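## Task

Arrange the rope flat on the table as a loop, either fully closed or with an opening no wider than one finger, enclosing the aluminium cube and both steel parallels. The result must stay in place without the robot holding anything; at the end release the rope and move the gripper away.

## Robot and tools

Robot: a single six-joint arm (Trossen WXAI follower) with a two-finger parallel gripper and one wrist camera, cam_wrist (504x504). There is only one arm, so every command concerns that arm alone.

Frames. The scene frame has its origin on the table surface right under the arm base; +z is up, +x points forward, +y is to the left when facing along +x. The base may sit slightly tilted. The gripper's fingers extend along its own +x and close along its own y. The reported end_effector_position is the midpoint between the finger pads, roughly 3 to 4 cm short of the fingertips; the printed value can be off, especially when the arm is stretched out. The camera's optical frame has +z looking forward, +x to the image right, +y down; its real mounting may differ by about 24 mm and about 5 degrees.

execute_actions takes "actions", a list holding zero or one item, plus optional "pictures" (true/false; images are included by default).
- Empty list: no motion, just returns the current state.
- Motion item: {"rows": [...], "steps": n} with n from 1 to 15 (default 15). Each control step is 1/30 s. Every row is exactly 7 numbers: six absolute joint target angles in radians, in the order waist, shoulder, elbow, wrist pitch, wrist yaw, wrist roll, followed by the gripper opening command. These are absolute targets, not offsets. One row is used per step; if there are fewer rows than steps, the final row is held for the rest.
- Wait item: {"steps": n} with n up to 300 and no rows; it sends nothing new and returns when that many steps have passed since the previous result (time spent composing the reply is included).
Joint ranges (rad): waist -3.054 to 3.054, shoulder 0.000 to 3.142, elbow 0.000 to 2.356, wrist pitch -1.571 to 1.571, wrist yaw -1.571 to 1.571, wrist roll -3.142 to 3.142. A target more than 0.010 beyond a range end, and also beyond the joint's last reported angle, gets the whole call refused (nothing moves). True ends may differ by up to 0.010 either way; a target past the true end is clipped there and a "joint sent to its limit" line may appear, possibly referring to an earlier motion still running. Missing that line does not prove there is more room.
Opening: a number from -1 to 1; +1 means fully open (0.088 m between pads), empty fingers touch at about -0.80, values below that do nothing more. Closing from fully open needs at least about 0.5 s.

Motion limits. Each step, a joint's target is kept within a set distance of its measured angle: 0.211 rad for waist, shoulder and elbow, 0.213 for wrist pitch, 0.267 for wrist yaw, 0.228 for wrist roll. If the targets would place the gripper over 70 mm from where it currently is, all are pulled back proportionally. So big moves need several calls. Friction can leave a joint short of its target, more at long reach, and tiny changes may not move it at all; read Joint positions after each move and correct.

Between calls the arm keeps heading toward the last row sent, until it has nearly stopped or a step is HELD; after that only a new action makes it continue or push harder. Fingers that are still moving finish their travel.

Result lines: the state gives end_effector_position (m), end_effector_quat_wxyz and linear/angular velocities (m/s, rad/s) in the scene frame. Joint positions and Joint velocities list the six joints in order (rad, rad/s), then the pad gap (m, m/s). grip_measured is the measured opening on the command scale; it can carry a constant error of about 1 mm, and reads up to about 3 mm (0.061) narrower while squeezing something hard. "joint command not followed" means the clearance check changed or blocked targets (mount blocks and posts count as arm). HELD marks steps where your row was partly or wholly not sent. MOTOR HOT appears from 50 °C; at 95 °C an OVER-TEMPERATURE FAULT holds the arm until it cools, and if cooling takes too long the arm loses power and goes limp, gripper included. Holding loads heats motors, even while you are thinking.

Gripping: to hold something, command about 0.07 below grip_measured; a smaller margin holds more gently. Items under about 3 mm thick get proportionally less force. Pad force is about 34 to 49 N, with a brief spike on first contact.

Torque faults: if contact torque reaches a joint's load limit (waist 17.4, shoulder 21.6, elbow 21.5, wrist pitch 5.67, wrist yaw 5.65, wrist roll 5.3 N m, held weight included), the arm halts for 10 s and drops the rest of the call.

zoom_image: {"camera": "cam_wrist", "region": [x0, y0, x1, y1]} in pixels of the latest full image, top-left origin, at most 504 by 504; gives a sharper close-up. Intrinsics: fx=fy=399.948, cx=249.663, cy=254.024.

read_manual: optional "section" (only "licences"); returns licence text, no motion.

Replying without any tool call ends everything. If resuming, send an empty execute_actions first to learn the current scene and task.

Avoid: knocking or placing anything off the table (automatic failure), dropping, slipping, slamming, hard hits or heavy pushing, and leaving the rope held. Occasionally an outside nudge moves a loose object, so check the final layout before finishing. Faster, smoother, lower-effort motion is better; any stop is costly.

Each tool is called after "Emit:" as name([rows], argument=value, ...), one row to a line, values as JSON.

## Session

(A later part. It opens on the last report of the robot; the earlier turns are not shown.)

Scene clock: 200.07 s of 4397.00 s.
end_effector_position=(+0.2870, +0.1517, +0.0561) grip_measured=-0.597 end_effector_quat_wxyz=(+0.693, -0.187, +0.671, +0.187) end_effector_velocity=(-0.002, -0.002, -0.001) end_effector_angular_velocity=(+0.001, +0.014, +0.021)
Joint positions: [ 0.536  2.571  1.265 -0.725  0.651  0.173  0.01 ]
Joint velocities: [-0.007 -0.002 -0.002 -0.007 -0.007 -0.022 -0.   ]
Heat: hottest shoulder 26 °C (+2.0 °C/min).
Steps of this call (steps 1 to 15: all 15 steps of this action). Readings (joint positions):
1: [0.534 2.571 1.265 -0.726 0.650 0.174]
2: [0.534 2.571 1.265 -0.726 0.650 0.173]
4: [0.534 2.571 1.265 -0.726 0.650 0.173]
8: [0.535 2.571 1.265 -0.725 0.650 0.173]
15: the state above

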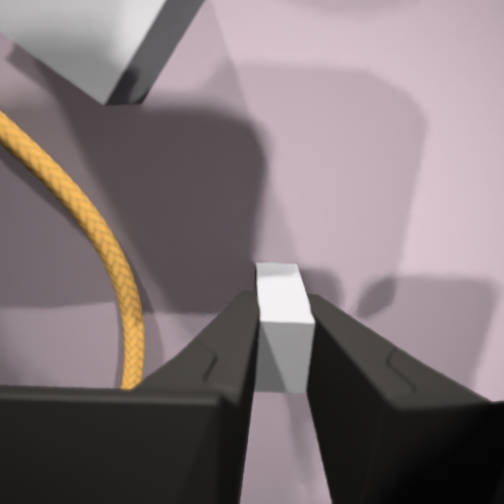

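Emit:
execute_actions([
  {"rows":[[0.6,2.55,1.34,-0.86,0.621,0.17,-0.68],[0.6,2.55,1.34,-0.86,0.621,0.17,-0.68],[0.6,2.55,1.34,-0.86,0.621,0.17,-0.68],[0.66,2.53,1.43,-1.0,0.595,0,-0.68],[0.66,2.53,1.43,-1.0,0.595,0,-0.68],[0.66,2.53,1.43,-1.0,0.595,-0.2,-0.68],[0.66,2.53,1.43,-1.0,0.595,-0.2,-0.68],[0.7,2.65,1.62,-1.08,0.575,-0.4,-0.68],[0.7,2.65,1.62,-1.08,0.575,-0.4,-0.68],[0.7,2.65,1.62,-1.08,0.575,-0.4,-0.68],[0.73,2.79,1.81,-1.15,0.56,-0.647,-0.68],[0.73,2.79,1.81,-1.15,0.56,-0.647,-0.68],[0.73,2.79,1.81,-1.15,0.56,-0.647,-0.68],[0.753,2.936,1.987,-1.222,0.542,-0.647,-0.68]]},
], pictures=false)

Emit:
execute_actions([
  {"steps":20},
])

Emit:
execute_actions([
  {"rows":[[0.733,2.945,1.946,-1.16,0.553,-0.667,-0.68],[0.733,2.945,1.946,-1.16,0.553,-0.667,-0.68],[0.733,2.945,1.946,-1.16,0.553,-0.667,-0.68],[0.713,2.955,1.905,-1.1,0.564,-0.686,-0.68]]},
])

Scene clock: 213.90 s of 4397.00 s.
end_effector_position=(+0.3101, +0.2290, +0.1358) grip_measured=-0.597 end_effector_quat_wxyz=(+0.539, -0.478, +0.515, +0.465) end_effector_velocity=(+0.048, +0.340, -0.045) end_effector_angular_velocity=(-0.022, +0.010, +1.413)
Joint positions: [ 0.732  2.801  1.831 -1.171  0.559 -0.549  0.01 ]
Joint velocities: [ 0.271  1.385  1.761 -0.505 -0.183 -1.15  -0.   ]
Heat: hottest shoulder 26 °C (+0.0 °C/min).
Steps of this call (steps 1 to 15: the robot went on to your last target; steps 16 to 90: nothing new was sent; then 10.33 s passed at rest; steps 91 to 105: all 15 steps of this action). Readings (joint positions):
91: [0.539 2.571 1.277 -0.755 0.648 0.173]
92: [0.550 2.571 1.291 -0.793 0.640 0.173]
94: [0.582 2.566 1.325 -0.863 0.625 0.131]
98: [0.657 2.560 1.435 -1.000 0.598 -0.108]
105: the state above

Scene clock: 214.57 s of 4397.00 s.
end_effector_position=(+0.3098, +0.2574, +0.1278) grip_measured=-0.597 end_effector_quat_wxyz=(+0.503, -0.511, +0.489, +0.497) end_effector_velocity=(+0.002, -0.003, -0.001) end_effector_angular_velocity=(+0.003, +0.016, -0.015)
Joint positions: [ 0.756  2.926  1.979 -1.22   0.543 -0.644  0.01 ]
Joint velocities: [-0.012 -0.002  0.002 -0.007 -0.007  0.007  0.   ]
Heat: hottest waist 26 °C (+0.0 °C/min).
Steps of this call (steps 1 to 20: the robot went on to your last target). Readings (joint positions):
1: [0.741 2.842 1.880 -1.178 0.554 -0.579]
2: [0.748 2.874 1.914 -1.184 0.549 -0.599]
4: [0.756 2.911 1.942 -1.209 0.544 -0.623]
8: [0.756 2.926 1.964 -1.217 0.543 -0.640]
20: the state above

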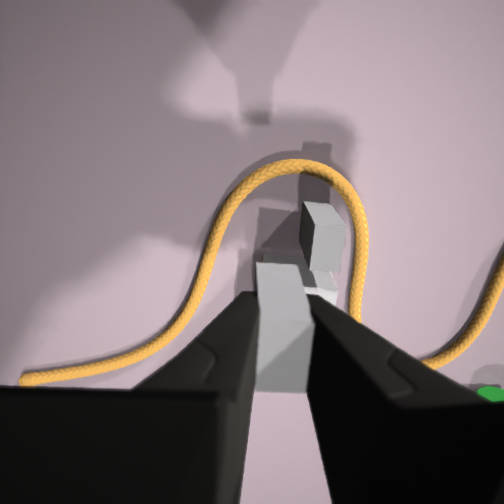

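Scene clock: 215.07 s of 4397.00 s.
end_effector_position=(+0.3148, +0.2593, +0.0972) grip_measured=-0.597 end_effector_quat_wxyz=(+0.509, -0.506, +0.488, +0.497) end_effector_velocity=(+0.005, +0.001, -0.001) end_effector_angular_velocity=(+0.010, -0.012, -0.024)
Joint positions: [ 0.712  2.946  1.914 -1.102  0.562 -0.683  0.01 ]
Joint velocities: [-0.007 -0.002 -0.002  0.022  0.007  0.007  0.   ]
Heat: hottest waist 26 °C (+0.0 °C/min).
Steps of this call (steps 1 to 15: all 15 steps of this action). Readings (joint positions):
1: [0.755 2.926 1.976 -1.211 0.543 -0.650]
2: [0.753 2.926 1.971 -1.193 0.544 -0.654]
4: [0.744 2.929 1.958 -1.161 0.550 -0.664]
8: [0.718 2.938 1.925 -1.115 0.560 -0.679]
15: the state above

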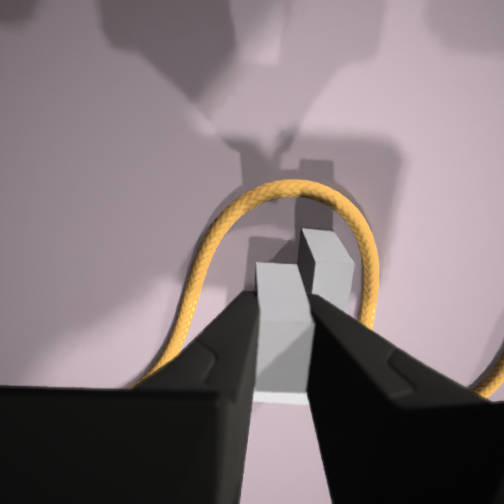

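Emit:
execute_actions([
  {"rows":[[0.731,2.934,1.853,-1.078,0.556,-0.67,-0.68],[0.731,2.934,1.853,-1.078,0.556,-0.67,-0.68],[0.731,2.934,1.853,-1.078,0.556,-0.67,-0.68],[0.731,2.934,1.853,-1.078,0.556,-0.67,-0.68],[0.731,2.934,1.853,-1.078,0.556,-0.67,-0.68],[0.731,2.934,1.853,-1.078,0.556,-0.67,-0.68],[0.71,2.946,1.81,-1.018,0.567,-0.69,-0.68]]},
])

Emit:
execute_actions([
  {"rows":[[0.7,2.952,1.79,-0.988,0.572,-0.7,-0.68],[0.7,2.952,1.79,-0.988,0.572,-0.7,-0.68],[0.7,2.952,1.79,-0.988,0.572,-0.7,-0.68],[0.69,2.96,1.767,-0.957,0.577,-0.71,-0.68]]},
])

Scene clock: 222.93 s of 4397.00 s.
end_effector_position=(+0.3015, +0.2594, +0.0789) grip_measured=-0.597 end_effector_quat_wxyz=(+0.504, -0.509, +0.489, +0.498) end_effector_velocity=(+0.008, +0.004, -0.001) end_effector_angular_velocity=(+0.018, -0.040, -0.034)
Joint positions: [ 0.712  2.942  1.821 -1.022  0.564 -0.687  0.01 ]
Joint velocities: [-0.002 -0.002 -0.007  0.051  0.022  0.007 -0.   ]
Heat: hottest shoulder 27 °C (+1.0 °C/min).
Steps of this call (steps 1 to 15: the robot went on to your last target; steps 16 to 90: nothing new was sent; then 4.37 s passed at rest; steps 91 to 105: all 15 steps of this action). Readings (joint positions):
91: [0.713 2.945 1.905 -1.093 0.562 -0.683]
92: [0.715 2.943 1.895 -1.088 0.562 -0.680]
94: [0.722 2.942 1.878 -1.086 0.561 -0.677]
98: [0.728 2.942 1.845 -1.051 0.559 -0.679]
105: the state above

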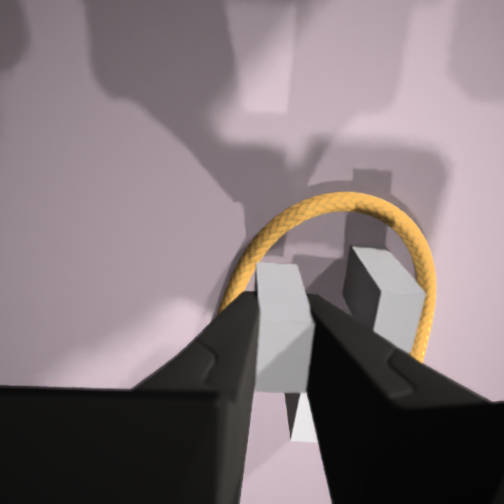

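Scene clock: 223.43 s of 4397.00 s.
end_effector_position=(+0.3018, +0.2596, +0.0661) grip_measured=-0.597 end_effector_quat_wxyz=(+0.508, -0.509, +0.486, +0.497) end_effector_velocity=(-0.000, -0.001, -0.002) end_effector_angular_velocity=(+0.006, +0.009, +0.001)
Joint positions: [ 0.696  2.946  1.781 -0.958  0.575 -0.707  0.01 ]
Joint velocities: [-0.007 -0.002 -0.007  0.007 -0.007 -0.007 -0.   ]
Heat: hottest shoulder 27 °C (+1.0 °C/min).
Steps of this call (steps 1 to 15: all 15 steps of this action). Readings (joint positions):
1: [0.712 2.942 1.817 -1.014 0.566 -0.689]
2: [0.710 2.942 1.813 -1.005 0.567 -0.692]
4: [0.707 2.942 1.803 -0.989 0.569 -0.697]
8: [0.696 2.945 1.782 -0.966 0.573 -0.705]
15: the state above

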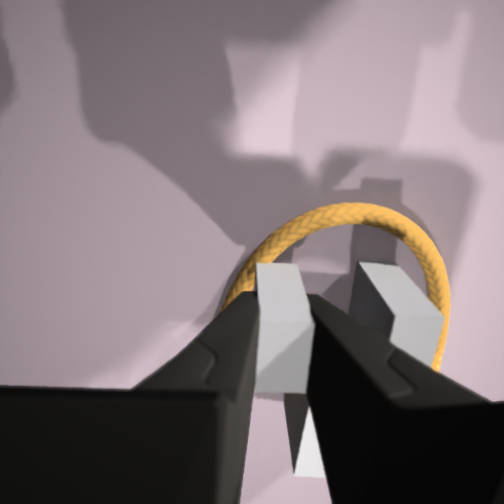

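Emit:
execute_actions([
  {"rows":[[0.71,2.935,1.82,-1.018,0.567,-0.69,-0.68],[0.71,2.935,1.82,-1.018,0.567,-0.69,-0.68],[0.71,2.935,1.82,-1.018,0.567,-0.69,-0.68],[0.71,2.935,1.82,-1.018,0.567,-0.69,-0.68],[0.71,2.935,1.82,-1.018,0.567,-0.69,-0.68],[0.71,2.935,1.82,-1.018,0.567,-0.69,-0.68],[0.692,2.92,1.8,-1.01,0.575,-0.705,-0.68]]},
])

Emit:
execute_actions([
  {"rows":[[0.684,2.935,1.778,-0.98,0.58,-0.715,-0.68],[0.684,2.935,1.778,-0.98,0.58,-0.715,-0.68],[0.684,2.935,1.778,-0.98,0.58,-0.715,-0.68],[0.674,2.945,1.755,-0.95,0.585,-0.725,-0.68]]},
])

Scene clock: 232.27 s of 4397.00 s.
end_effector_position=(+0.3053, +0.2539, +0.0765) grip_measured=-0.597 end_effector_quat_wxyz=(+0.504, -0.508, +0.490, +0.498) end_effector_velocity=(-0.003, -0.003, -0.000) end_effector_angular_velocity=(+0.003, +0.031, +0.012)
Joint positions: [ 0.695  2.931  1.806 -1.01   0.573 -0.702  0.01 ]
Joint velocities: [-0.007 -0.002  0.002 -0.022 -0.022 -0.007 -0.   ]
Heat: hottest shoulder 27 °C (+0.0 °C/min).
Steps of this call (steps 1 to 15: the robot went on to your last target; steps 16 to 90: nothing new was sent; then 5.33 s passed at rest; steps 91 to 105: all 15 steps of this action). Readings (joint positions):
91: [0.696 2.946 1.786 -0.967 0.575 -0.706]
92: [0.698 2.946 1.792 -0.985 0.575 -0.703]
94: [0.702 2.946 1.798 -1.003 0.572 -0.698]
98: [0.706 2.941 1.806 -1.010 0.570 -0.696]
105: the state above

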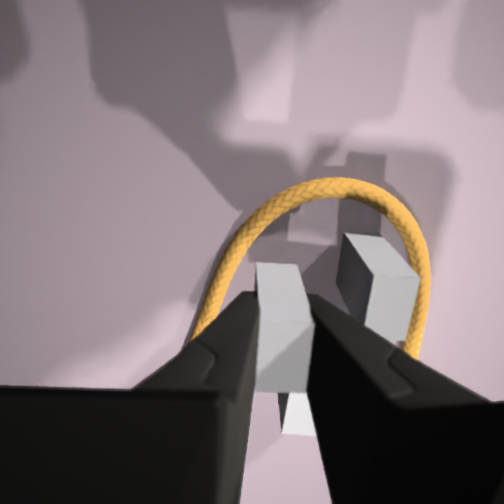

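Scene clock: 232.77 s of 4397.00 s.
end_effector_position=(+0.3051, +0.2526, +0.0636) grip_measured=-0.597 end_effector_quat_wxyz=(+0.506, -0.508, +0.488, +0.497) end_effector_velocity=(-0.002, -0.001, -0.001) end_effector_angular_velocity=(+0.009, +0.026, +0.007)
Joint positions: [ 0.676  2.933  1.766 -0.952  0.583 -0.722  0.01 ]
Joint velocities: [-0.007 -0.002 -0.002 -0.007 -0.022 -0.007 -0.   ]
Heat: hottest shoulder 27 °C (+0.0 °C/min).
Steps of this call (steps 1 to 15: all 15 steps of this action). Readings (joint positions):
1: [0.694 2.931 1.803 -1.005 0.574 -0.704]
2: [0.694 2.931 1.799 -0.996 0.575 -0.707]
4: [0.691 2.931 1.790 -0.980 0.577 -0.712]
8: [0.679 2.932 1.770 -0.959 0.581 -0.720]
15: the state above

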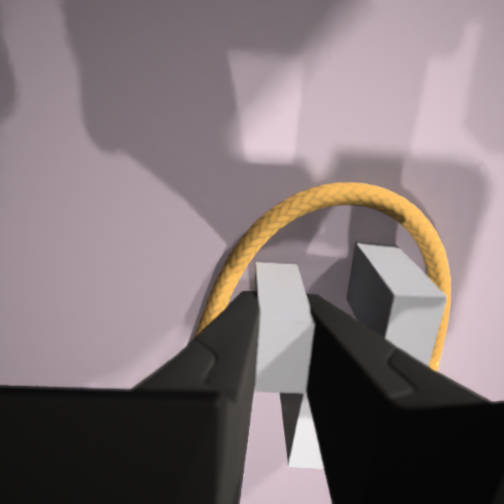

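Emit:
execute_actions([
  {"rows":[[0.669,2.952,1.745,-0.935,0.587,-0.73,-0.68]]},
], pictures=false)

Emit:
execute_actions([
  {"rows":[[0.671,2.94,1.755,-0.937,0.587,-0.73,-0.45],[0.671,2.94,1.755,-0.937,0.587,-0.73,-0.45],[0.671,2.94,1.755,-0.937,0.587,-0.73,-0.45],[0.671,2.94,1.755,-0.937,0.587,-0.73,-0.45],[0.671,2.94,1.755,-0.937,0.587,-0.73,-0.45],[0.684,2.93,1.785,-0.98,0.58,-0.715,-0.45],[0.684,2.93,1.785,-0.98,0.58,-0.715,-0.45],[0.694,2.922,1.806,-1.01,0.575,-0.705,-0.45],[0.694,2.922,1.806,-1.01,0.575,-0.705,-0.45],[0.714,2.912,1.847,-1.07,0.564,-0.686,-0.45],[0.714,2.912,1.847,-1.07,0.564,-0.686,-0.45],[0.734,2.903,1.888,-1.13,0.553,-0.667,-0.45],[0.734,2.903,1.888,-1.13,0.553,-0.667,-0.45],[0.754,2.894,1.93,-1.19,0.542,-0.647,-0.45]]},
], pictures=false)

Emit:
execute_actions([
  {"steps":10},
])

Scene clock: 241.23 s of 4397.00 s.
end_effector_position=(+0.3047, +0.2533, +0.0603) grip_measured=-0.597 end_effector_quat_wxyz=(+0.507, -0.509, +0.487, +0.497) end_effector_velocity=(-0.003, -0.004, -0.000) end_effector_angular_velocity=(-0.010, +0.019, +0.032)
Joint positions: [ 0.674  2.936  1.758 -0.936  0.585 -0.727  0.01 ]
Joint velocities: [-0.002 -0.002 -0.002 -0.022 -0.007 -0.022 -0.   ]
Heat: hottest shoulder 27 °C (+0.0 °C/min).
Steps of this call (steps 1 to 15: the robot went on to your last target; steps 16 to 90: nothing new was sent; then 4.97 s passed at rest; steps 91 to 105: all 15 steps of this action). Readings (joint positions):
91: [0.676 2.933 1.763 -0.948 0.583 -0.723]
92: [0.676 2.934 1.761 -0.943 0.584 -0.724]
94: [0.675 2.935 1.759 -0.940 0.584 -0.726]
98: [0.674 2.936 1.758 -0.937 0.585 -0.727]
105: the state above

Scene clock: 241.73 s of 4397.00 s.
end_effector_position=(+0.3030, +0.2527, +0.1032) grip_measured=-0.453 end_effector_quat_wxyz=(+0.494, -0.513, +0.493, +0.500) end_effector_velocity=(+0.023, +0.027, +0.246) end_effector_angular_velocity=(+0.129, -0.187, -0.018)
Joint positions: [ 0.731  2.921  1.879 -1.135  0.554 -0.667  0.017]
Joint velocities: [ 0.32  -0.193  0.505 -0.608 -0.11   0.198  0.   ]
Heat: hottest shoulder 27 °C (+0.0 °C/min).
Steps of this call (steps 1 to 15: all 15 steps of this action). Readings (joint positions):
1: [0.674 2.936 1.758 -0.936 0.585 -0.727]
2: [0.674 2.936 1.758 -0.936 0.585 -0.727]
4: [0.674 2.936 1.758 -0.936 0.585 -0.727]
8: [0.678 2.936 1.771 -0.972 0.584 -0.720]
15: the state above

Scene clock: 242.07 s of 4397.00 s.
end_effector_position=(+0.3073, +0.2537, +0.1297) grip_measured=-0.453 end_effector_quat_wxyz=(+0.508, -0.511, +0.484, +0.497) end_effector_velocity=(-0.000, -0.003, -0.001) end_effector_angular_velocity=(-0.001, +0.015, +0.006)
Joint positions: [ 0.759  2.892  1.926 -1.188  0.544 -0.65   0.017]
Joint velocities: [-0.007 -0.002 -0.002 -0.007 -0.007 -0.007 -0.   ]
Heat: hottest shoulder 27 °C (+0.0 °C/min).
Steps of this call (steps 1 to 10: the robot went on to your last target). Readings (joint positions):
1: [0.741 2.914 1.894 -1.151 0.551 -0.662]
2: [0.749 2.907 1.906 -1.162 0.549 -0.658]
4: [0.759 2.895 1.921 -1.175 0.547 -0.654]
8: [0.759 2.892 1.926 -1.186 0.545 -0.651]
10: the state above

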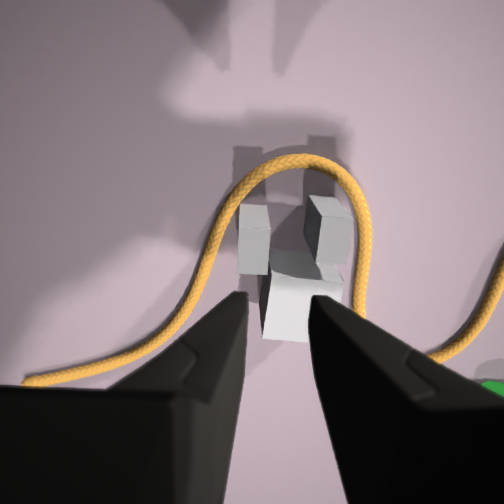

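Emit:
execute_actions([
  {"rows":[[0.8,2.6,1.45,-1.05,0.51,0.82,0],[0.8,2.6,1.45,-1.05,0.51,0.82,0],[0.8,2.6,1.45,-1.05,0.51,0.82,0],[0.8,2.6,1.45,-1.05,0.51,0.82,0],[0.8,2.6,1.45,-1.05,0.51,0.82,0],[0.8,2.6,1.45,-1.05,0.51,0.82,0],[0.8,2.6,1.45,-1.05,0.51,0.82,0],[0.8,2.6,1.45,-1.05,0.51,0.82,0],[0.826,2.505,1.08,-0.78,0.5,0.82,0]]},
], pictures=false)

Emit:
execute_actions([
  {"steps":18},
])

Scene clock: 252.43 s of 4397.00 s.
end_effector_position=(+0.2073, +0.1841, +0.1002) grip_measured=-0.004 end_effector_quat_wxyz=(+0.687, -0.221, +0.654, +0.228) end_effector_velocity=(-0.271, -0.200, -0.223) end_effector_angular_velocity=(-0.604, +0.525, -1.496)
Joint positions: [ 0.826  2.517  1.159 -0.812  0.502  0.348  0.039]
Joint velocities: [ 0.007 -0.002 -1.087  0.139 -0.051  1.941  0.001]
Heat: hottest shoulder 28 °C (+1.0 °C/min).
Steps of this call (steps 1 to 30: the robot went on to your last target; steps 31 to 90: nothing new was sent; then 6.87 s passed at rest; steps 91 to 105: all 15 steps of this action). Readings (joint positions):
91: [0.761 2.859 1.886 -1.142 0.539 -0.595]
92: [0.766 2.815 1.822 -1.112 0.527 -0.523]
94: [0.784 2.716 1.697 -1.088 0.519 -0.390]
98: [0.805 2.593 1.529 -1.063 0.516 -0.122]
105: the state above

Scene clock: 253.03 s of 4397.00 s.
end_effector_position=(+0.1938, +0.1747, +0.0883) grip_measured=-0.003 end_effector_quat_wxyz=(+0.713, -0.068, +0.695, +0.068) end_effector_velocity=(-0.002, -0.002, -0.000) end_effector_angular_velocity=(-0.001, +0.011, -0.006)
Joint positions: [ 0.826  2.512  1.092 -0.782  0.499  0.816  0.039]
Joint velocities: [-0.002 -0.002 -0.002 -0.007 -0.007  0.007 -0.   ]
Heat: hottest shoulder 28 °C (+1.0 °C/min).
Steps of this call (steps 1 to 18: the robot went on to your last target). Readings (joint positions):
1: [0.826 2.517 1.129 -0.805 0.500 0.415]
2: [0.826 2.517 1.109 -0.800 0.499 0.482]
4: [0.826 2.517 1.094 -0.791 0.499 0.617]
8: [0.826 2.512 1.093 -0.782 0.499 0.773]
18: the state above

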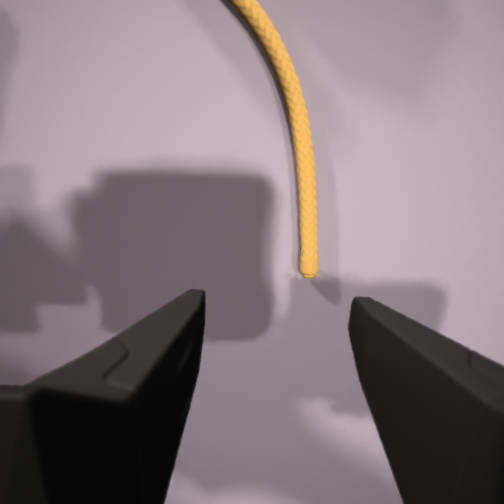

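Emit:
execute_actions([
  {"rows":[[0.78,2.52,1.06,-0.72,0.525,0.78,0],[0.78,2.52,1.06,-0.72,0.525,0.78,0],[0.78,2.52,1.06,-0.72,0.525,0.78,0],[0.735,2.545,1.03,-0.645,0.55,0.74,0],[0.735,2.545,1.03,-0.645,0.55,0.74,0],[0.735,2.545,1.03,-0.645,0.55,0.74,0],[0.695,2.574,0.992,-0.571,0.574,0.7,0]]},
])

Scene clock: 258.00 s of 4397.00 s.
end_effector_position=(+0.2036, +0.1640, +0.0417) grip_measured=-0.003 end_effector_quat_wxyz=(+0.714, -0.063, +0.694, +0.065) end_effector_velocity=(-0.002, -0.001, -0.000) end_effector_angular_velocity=(-0.002, +0.011, +0.054)
Joint positions: [ 0.699  2.564  1.002 -0.573  0.571  0.705  0.039]
Joint velocities: [-0.002 -0.002 -0.002 -0.007 -0.007 -0.051 -0.   ]
Heat: hottest shoulder 28 °C (+2.0 °C/min).
Steps of this call (steps 1 to 15: the robot went on to your last target; steps 16 to 90: nothing new was sent; then 1.47 s passed at rest; steps 91 to 105: all 15 steps of this action). Readings (joint positions):
91: [0.824 2.512 1.087 -0.768 0.502 0.811]
92: [0.816 2.512 1.082 -0.751 0.509 0.803]
94: [0.793 2.514 1.071 -0.718 0.522 0.782]
98: [0.731 2.538 1.032 -0.623 0.556 0.732]
105: the state above

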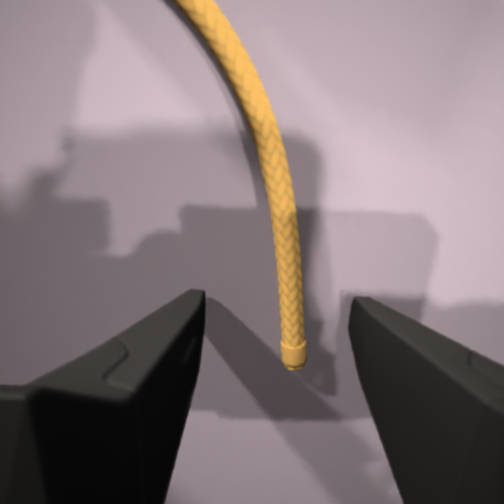

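Emit:
execute_actions([
  {"rows":[[0.695,2.574,0.992,-0.571,0.574,0.7,-0.8]]},
])

Scene clock: 260.70 s of 4397.00 s.
end_effector_position=(+0.2037, +0.1639, +0.0416) grip_measured=-0.747 end_effector_quat_wxyz=(+0.714, -0.064, +0.694, +0.065) end_effector_velocity=(-0.007, -0.003, -0.001) end_effector_angular_velocity=(-0.004, +0.033, +0.020)
Joint positions: [ 0.699  2.564  1.001 -0.572  0.572  0.703  0.002]
Joint velocities: [-0.002 -0.002 -0.007 -0.022 -0.022 -0.007 -0.   ]
Heat: hottest shoulder 28 °C (+2.0 °C/min).
Steps of this call (steps 1 to 15: the robot went on to your last target; steps 16 to 66: nothing new was sent; steps 67 to 81: all 15 steps of this action). Readings (joint positions):
67: [0.699 2.564 1.001 -0.572 0.572 0.703]
68: [0.699 2.564 1.001 -0.572 0.572 0.703]
70: [0.699 2.564 1.001 -0.572 0.572 0.703]
74: [0.699 2.564 1.001 -0.572 0.572 0.703]
81: the state above

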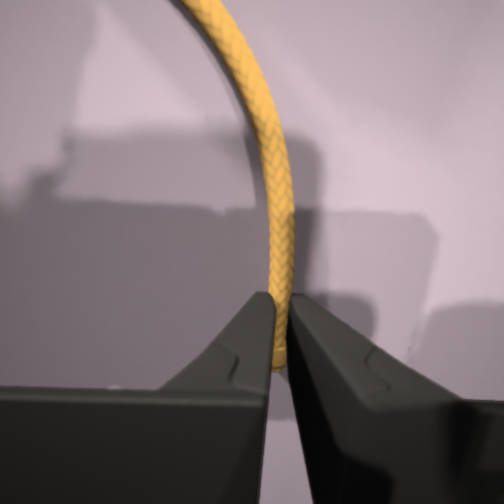

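Emit:
execute_actions([
  {"rows":[[0.72,2.545,1.03,-0.63,0.56,0.7,-0.82],[0.72,2.545,1.03,-0.63,0.56,0.7,-0.82],[0.72,2.545,1.03,-0.63,0.56,0.6,-0.82],[0.72,2.545,1.03,-0.63,0.56,0.5,-0.82],[0.67,2.545,1.085,-0.65,0.585,0.4,-0.82],[0.67,2.545,1.085,-0.65,0.585,0.3,-0.82],[0.67,2.545,1.085,-0.65,0.585,0.2,-0.82],[0.67,2.545,1.085,-0.65,0.585,0.2,-0.82],[0.625,2.55,1.14,-0.675,0.61,0.1,-0.82],[0.625,2.55,1.14,-0.675,0.61,0.0,-0.82],[0.625,2.55,1.14,-0.675,0.61,-0.1,-0.82],[0.625,2.55,1.14,-0.675,0.61,-0.1,-0.82],[0.58,2.56,1.2,-0.7,0.63,-0.3,-0.82]]},
], pictures=false)

Emit:
execute_actions([
  {"rows":[[0.533,2.57,1.27,-0.724,0.652,-1.2,-0.82]]},
])

Emit:
execute_actions([
  {"rows":[[0.517,2.62,1.39,-0.78,0.66,-1.5,-0.82],[0.517,2.62,1.39,-0.78,0.66,-1.5,-0.82],[0.517,2.62,1.39,-0.78,0.66,-1.5,-0.82],[0.517,2.62,1.39,-0.78,0.66,-1.5,-0.82],[0.517,2.62,1.39,-0.78,0.66,-1.5,-0.82],[0.5,2.675,1.51,-0.836,0.668,-2.1,-0.82]]},
])

Scene clock: 273.13 s of 4397.00 s.
end_effector_position=(+0.2547, +0.1585, +0.0564) grip_measured=-0.747 end_effector_quat_wxyz=(+0.649, -0.306, +0.627, +0.303) end_effector_velocity=(+0.147, -0.031, +0.004) end_effector_angular_velocity=(+0.022, -0.019, +1.545)
Joint positions: [ 0.605  2.554  1.165 -0.686  0.618 -0.108  0.002]
Joint velocities: [-0.349 -0.007  0.369 -0.095  0.125 -1.956 -0.   ]
Heat: hottest shoulder 27 °C (+1.0 °C/min).
Steps of this call (steps 1 to 15: the robot went on to your last target; steps 16 to 90: nothing new was sent; then 8.93 s passed at rest; steps 91 to 105: all 15 steps of this action). Readings (joint positions):
91: [0.700 2.563 1.005 -0.583 0.572 0.703]
92: [0.704 2.563 1.009 -0.599 0.570 0.703]
94: [0.712 2.559 1.013 -0.615 0.566 0.629]
98: [0.686 2.556 1.061 -0.638 0.578 0.362]
105: the state above

Scene clock: 273.63 s of 4397.00 s.
end_effector_position=(+0.2897, +0.1509, +0.0593) grip_measured=-0.747 end_effector_quat_wxyz=(-0.454, +0.559, -0.429, -0.546) end_effector_velocity=(-0.001, -0.001, -0.002) end_effector_angular_velocity=(-0.045, -0.007, +1.280)
Joint positions: [ 0.535  2.559  1.265 -0.723  0.649 -1.094  0.002]
Joint velocities: [-0.007  0.002  0.002 -0.007 -0.007 -1.282 -0.   ]
Heat: hottest shoulder 27 °C (+1.0 °C/min).
Steps of this call (steps 1 to 15: all 15 steps of this action). Readings (joint positions):
1: [0.591 2.554 1.187 -0.700 0.624 -0.175]
2: [0.576 2.556 1.209 -0.707 0.633 -0.243]
4: [0.549 2.557 1.244 -0.710 0.644 -0.377]
8: [0.535 2.557 1.265 -0.719 0.649 -0.645]
15: the state above

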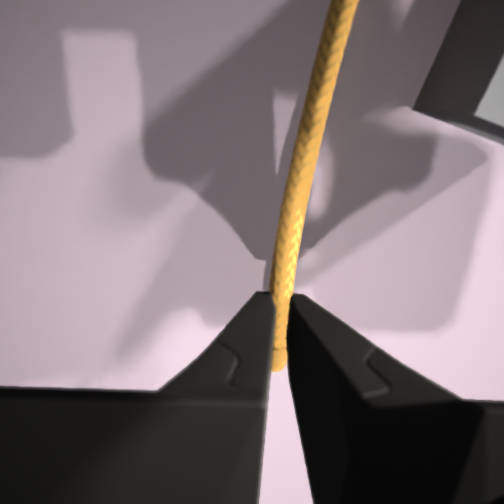

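Scene clock: 274.13 s of 4397.00 s.
end_effector_position=(+0.3329, +0.1633, +0.0655) grip_measured=-0.747 end_effector_quat_wxyz=(-0.170, +0.701, -0.152, -0.676) end_effector_velocity=(-0.011, +0.002, -0.011) end_effector_angular_velocity=(-0.061, +0.026, +0.977)
Joint positions: [ 0.504  2.659  1.5   -0.833  0.666 -2.02   0.002]
Joint velocities: [-0.002  0.032 -0.002 -0.022 -0.007 -0.945 -0.   ]
Heat: hottest shoulder 27 °C (+1.0 °C/min).
Steps of this call (steps 1 to 15: all 15 steps of this action). Readings (joint positions):
1: [0.534 2.567 1.284 -0.744 0.650 -1.156]
2: [0.532 2.581 1.310 -0.757 0.653 -1.225]
4: [0.527 2.601 1.353 -0.760 0.655 -1.353]
8: [0.514 2.640 1.455 -0.808 0.662 -1.597]
15: the state above

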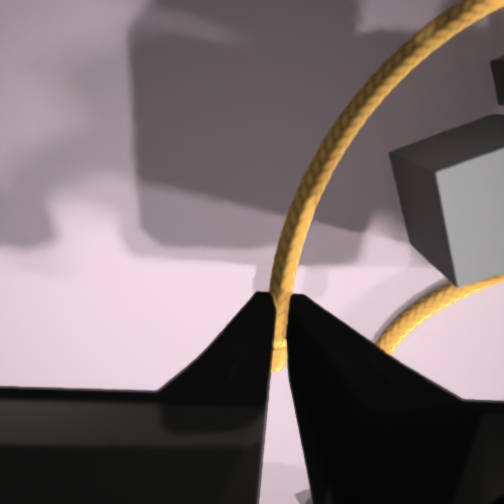

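Emit:
execute_actions([
  {"rows":[[0.49,2.74,1.64,-0.9,0.672,-2.4,-0.82],[0.49,2.74,1.64,-0.9,0.672,-2.4,-0.82],[0.49,2.74,1.64,-0.9,0.672,-2.4,-0.82],[0.49,2.74,1.64,-0.9,0.672,-2.4,-0.82],[0.49,2.74,1.64,-0.9,0.672,-2.4,-0.82],[0.49,2.74,1.64,-0.9,0.672,-2.4,-0.82],[0.495,2.832,1.778,-0.962,0.67,-2.7,-0.82]]},
], pictures=false)

Emit:
execute_actions([
  {"steps":10},
])

Scene clock: 281.70 s of 4397.00 s.
end_effector_position=(+0.3632, +0.1861, +0.0617) grip_measured=-0.747 end_effector_quat_wxyz=(+0.074, +0.713, +0.073, -0.694) end_effector_velocity=(-0.001, +0.005, -0.003) end_effector_angular_velocity=(-0.012, +0.019, +0.172)
Joint positions: [ 0.496  2.816  1.764 -0.958  0.671 -2.682  0.002]
Joint velocities: [ 0.002  0.037  0.046 -0.037 -0.007 -0.154 -0.   ]
Heat: hottest waist 26 °C (+0.0 °C/min).
Steps of this call (steps 1 to 30: the robot went on to your last target; steps 31 to 90: nothing new was sent; then 4.07 s passed at rest; steps 91 to 105: all 15 steps of this action). Readings (joint positions):
91: [0.504 2.674 1.525 -0.860 0.666 -2.152]
92: [0.502 2.691 1.557 -0.873 0.668 -2.223]
94: [0.499 2.715 1.603 -0.878 0.668 -2.315]
98: [0.496 2.760 1.690 -0.931 0.671 -2.487]
105: the state above

Scene clock: 282.03 s of 4397.00 s.
end_effector_position=(+0.3646, +0.1864, +0.0626) grip_measured=-0.747 end_effector_quat_wxyz=(+0.078, +0.713, +0.078, -0.693) end_effector_velocity=(-0.004, -0.003, -0.000) end_effector_angular_velocity=(-0.005, +0.020, +0.019)
Joint positions: [ 0.496  2.818  1.77  -0.96   0.671 -2.697  0.002]
Joint velocities: [-0.002 -0.002 -0.002 -0.022 -0.007 -0.007 -0.   ]
Heat: hottest waist 26 °C (+0.0 °C/min).
Steps of this call (steps 1 to 10: the robot went on to your last target). Readings (joint positions):
1: [0.496 2.817 1.765 -0.959 0.671 -2.687]
2: [0.496 2.818 1.766 -0.959 0.671 -2.690]
4: [0.496 2.818 1.768 -0.960 0.671 -2.694]
8: [0.496 2.818 1.770 -0.960 0.671 -2.696]
10: the state above

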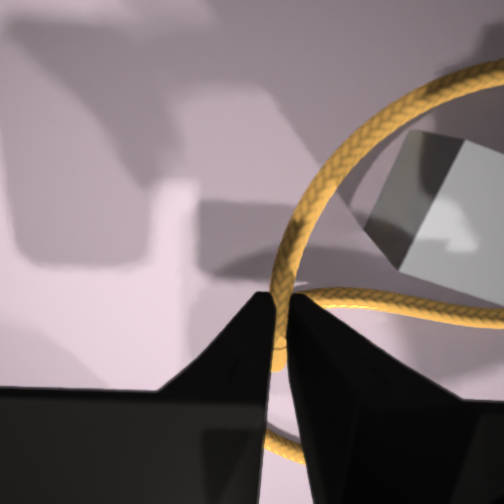

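Emit:
execute_actions([
  {"rows":[[0.495,2.87,1.87,-1.0,0.672,-2.85,-0.82],[0.495,2.87,1.87,-1.0,0.672,-2.85,-0.82],[0.495,2.87,1.87,-1.0,0.672,-2.85,-0.82],[0.495,2.87,1.87,-1.0,0.672,-2.85,-0.82],[0.495,2.87,1.87,-1.0,0.672,-2.85,-0.82],[0.495,2.87,1.87,-1.0,0.672,-2.85,-0.82],[0.495,2.87,1.87,-1.0,0.672,-2.85,-0.82],[0.48,2.893,1.868,-0.981,0.678,-2.85,-0.82]]},
], pictures=false)

Emit:
execute_actions([
  {"steps":8},
])

Scene clock: 290.07 s of 4397.00 s.
end_effector_position=(+0.3760, +0.1948, +0.0560) grip_measured=-0.747 end_effector_quat_wxyz=(+0.127, +0.705, +0.125, -0.686) end_effector_velocity=(-0.005, -0.000, -0.019) end_effector_angular_velocity=(-0.022, +0.031, +0.011)
Joint positions: [ 0.485  2.881  1.864 -0.984  0.675 -2.846  0.002]
Joint velocities: [-0.022  0.037 -0.002  0.007  0.007 -0.007 -0.   ]
Heat: hottest waist 27 °C (+0.0 °C/min).
Steps of this call (steps 1 to 30: the robot went on to your last target; steps 31 to 90: nothing new was sent; then 4.53 s passed at rest; steps 91 to 105: all 15 steps of this action). Readings (joint positions):
91: [0.496 2.825 1.787 -0.977 0.671 -2.735]
92: [0.496 2.836 1.810 -0.984 0.671 -2.772]
94: [0.496 2.849 1.840 -0.987 0.671 -2.812]
98: [0.496 2.855 1.859 -0.995 0.672 -2.839]
105: the state above

Scene clock: 290.33 s of 4397.00 s.
end_effector_position=(+0.3762, +0.1949, +0.0556) grip_measured=-0.747 end_effector_quat_wxyz=(+0.127, +0.706, +0.125, -0.686) end_effector_velocity=(-0.002, -0.001, -0.000) end_effector_angular_velocity=(+0.002, +0.011, +0.010)
Joint positions: [ 0.485  2.881  1.864 -0.982  0.676 -2.847  0.002]
Joint velocities: [-0.002 -0.002 -0.002 -0.007 -0.007 -0.007 -0.   ]
Heat: hottest waist 27 °C (+0.0 °C/min).
Steps of this call (steps 1 to 8: the robot went on to your last target). Readings (joint positions):
1: [0.485 2.881 1.864 -0.984 0.675 -2.846]
2: [0.485 2.881 1.864 -0.983 0.675 -2.846]
4: [0.485 2.881 1.864 -0.982 0.676 -2.847]
8: the state above

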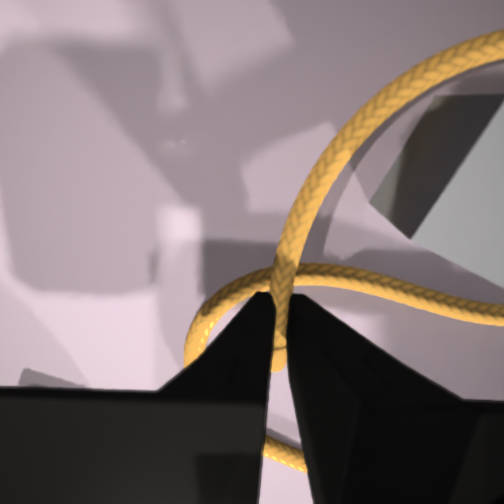

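Crossed. Lower a touch, release, lift.

Emit:
execute_actions([
  {"rows":[[0.475,2.898,1.85,-0.965,0.68,-2.85,-0.82],[0.475,2.898,1.85,-0.965,0.68,-2.85,-0.82],[0.475,2.898,1.85,-0.965,0.68,-2.85,-0.82],[0.475,2.898,1.85,-0.965,0.68,-2.85,-0.82],[0.475,2.898,1.85,-0.965,0.68,-2.85,-0.82],[0.475,2.898,1.85,-0.965,0.68,-2.85,-0.82],[0.475,2.898,1.85,-0.965,0.68,-2.85,-0.82],[0.475,2.898,1.85,-0.965,0.68,-2.85,-0.82],[0.475,2.898,1.85,-0.965,0.68,-2.85,-0.45]]},
], pictures=false)

Emit:
execute_actions([
  {"rows":[[0.5,2.87,1.9,-1.04,0.665,-2.83,-0.45],[0.5,2.87,1.9,-1.04,0.665,-2.83,-0.45],[0.5,2.87,1.9,-1.04,0.665,-2.83,-0.45],[0.53,2.855,1.94,-1.1,0.65,-2.8,-0.45],[0.53,2.855,1.94,-1.1,0.65,-2.8,-0.45],[0.53,2.855,1.94,-1.1,0.65,-2.8,-0.45],[0.58,2.82,2.0,-1.22,0.63,-2.75,0],[0.58,2.82,2.0,-1.22,0.63,-2.75,0],[0.58,2.82,2.0,-1.22,0.63,-2.75,0.5],[0.68,2.7,2.0,-1.35,0.58,-2.7,1]]},
], pictures=false)

Emit:
execute_actions([
  {"steps":20},
])

Scene clock: 302.10 s of 4397.00 s.
end_effector_position=(+0.3779, +0.1956, +0.0536) grip_measured=-0.481 end_effector_quat_wxyz=(+0.122, +0.708, +0.123, -0.684) end_effector_velocity=(+0.001, +0.001, -0.000) end_effector_angular_velocity=(+0.009, +0.002, +0.001)
Joint positions: [ 0.481  2.883  1.861 -0.966  0.678 -2.847  0.015]
Joint velocities: [-0.002 -0.002 -0.002  0.007 -0.007 -0.007  0.017]
Heat: hottest waist 28 °C (+1.0 °C/min).
Steps of this call (steps 1 to 15: the robot went on to your last target; steps 16 to 90: nothing new was sent; then 8.27 s passed at rest; steps 91 to 105: all 15 steps of this action). Readings (joint positions):
91: [0.484 2.881 1.864 -0.980 0.676 -2.847]
92: [0.484 2.882 1.863 -0.974 0.676 -2.847]
94: [0.483 2.882 1.863 -0.970 0.677 -2.847]
98: [0.481 2.882 1.862 -0.967 0.678 -2.847]
105: the state above

Scene clock: 302.60 s of 4397.00 s.
end_effector_position=(+0.3555, +0.1894, +0.1869) grip_measured=+0.542 end_effector_quat_wxyz=(+0.126, +0.722, +0.149, -0.664) end_effector_velocity=(-0.004, +0.001, +0.350) end_effector_angular_velocity=(+0.403, -0.546, -0.049)
Joint positions: [ 0.676  2.718  1.993 -1.323  0.59  -2.713  0.066]
Joint velocities: [ 0.457 -0.53   0.242 -0.242 -0.081  0.095  0.175]
Heat: hottest waist 28 °C (+1.0 °C/min).
Steps of this call (steps 1 to 15: all 15 steps of this action). Readings (joint positions):
1: [0.481 2.883 1.866 -0.980 0.677 -2.846]
2: [0.484 2.883 1.872 -1.001 0.675 -2.843]
4: [0.492 2.881 1.887 -1.036 0.668 -2.830]
8: [0.535 2.866 1.945 -1.145 0.645 -2.784]
15: the state above

Scene clock: 303.27 s of 4397.00 s.
end_effector_position=(+0.3563, +0.1836, +0.1995) grip_measured=+1.000 end_effector_quat_wxyz=(+0.118, +0.725, +0.149, -0.662) end_effector_velocity=(-0.001, -0.001, -0.000) end_effector_angular_velocity=(-0.000, +0.011, +0.010)
Joint positions: [ 0.682  2.693  2.006 -1.349  0.582 -2.703  0.088]
Joint velocities: [-0.002 -0.002 -0.002 -0.007 -0.007 -0.007  0.   ]
Heat: hottest waist 28 °C (+1.0 °C/min).
Steps of this call (steps 1 to 20: the robot went on to your last target). Readings (joint positions):
1: [0.689 2.703 2.000 -1.330 0.588 -2.709]
2: [0.696 2.693 2.004 -1.336 0.586 -2.707]
4: [0.697 2.688 2.006 -1.343 0.585 -2.705]
8: [0.685 2.693 2.006 -1.347 0.582 -2.703]
20: the state above

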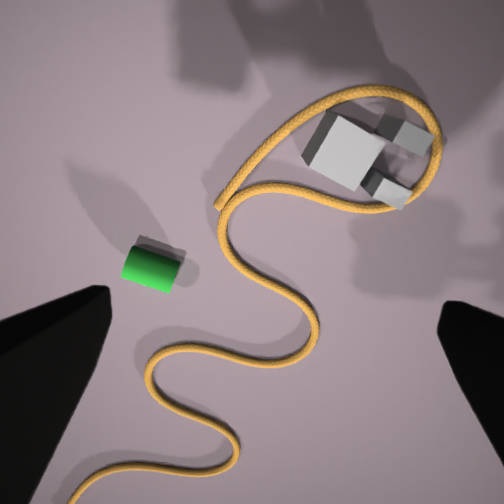

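Emit:
finished_scene(scene=1)

The scene is finished: the task was done.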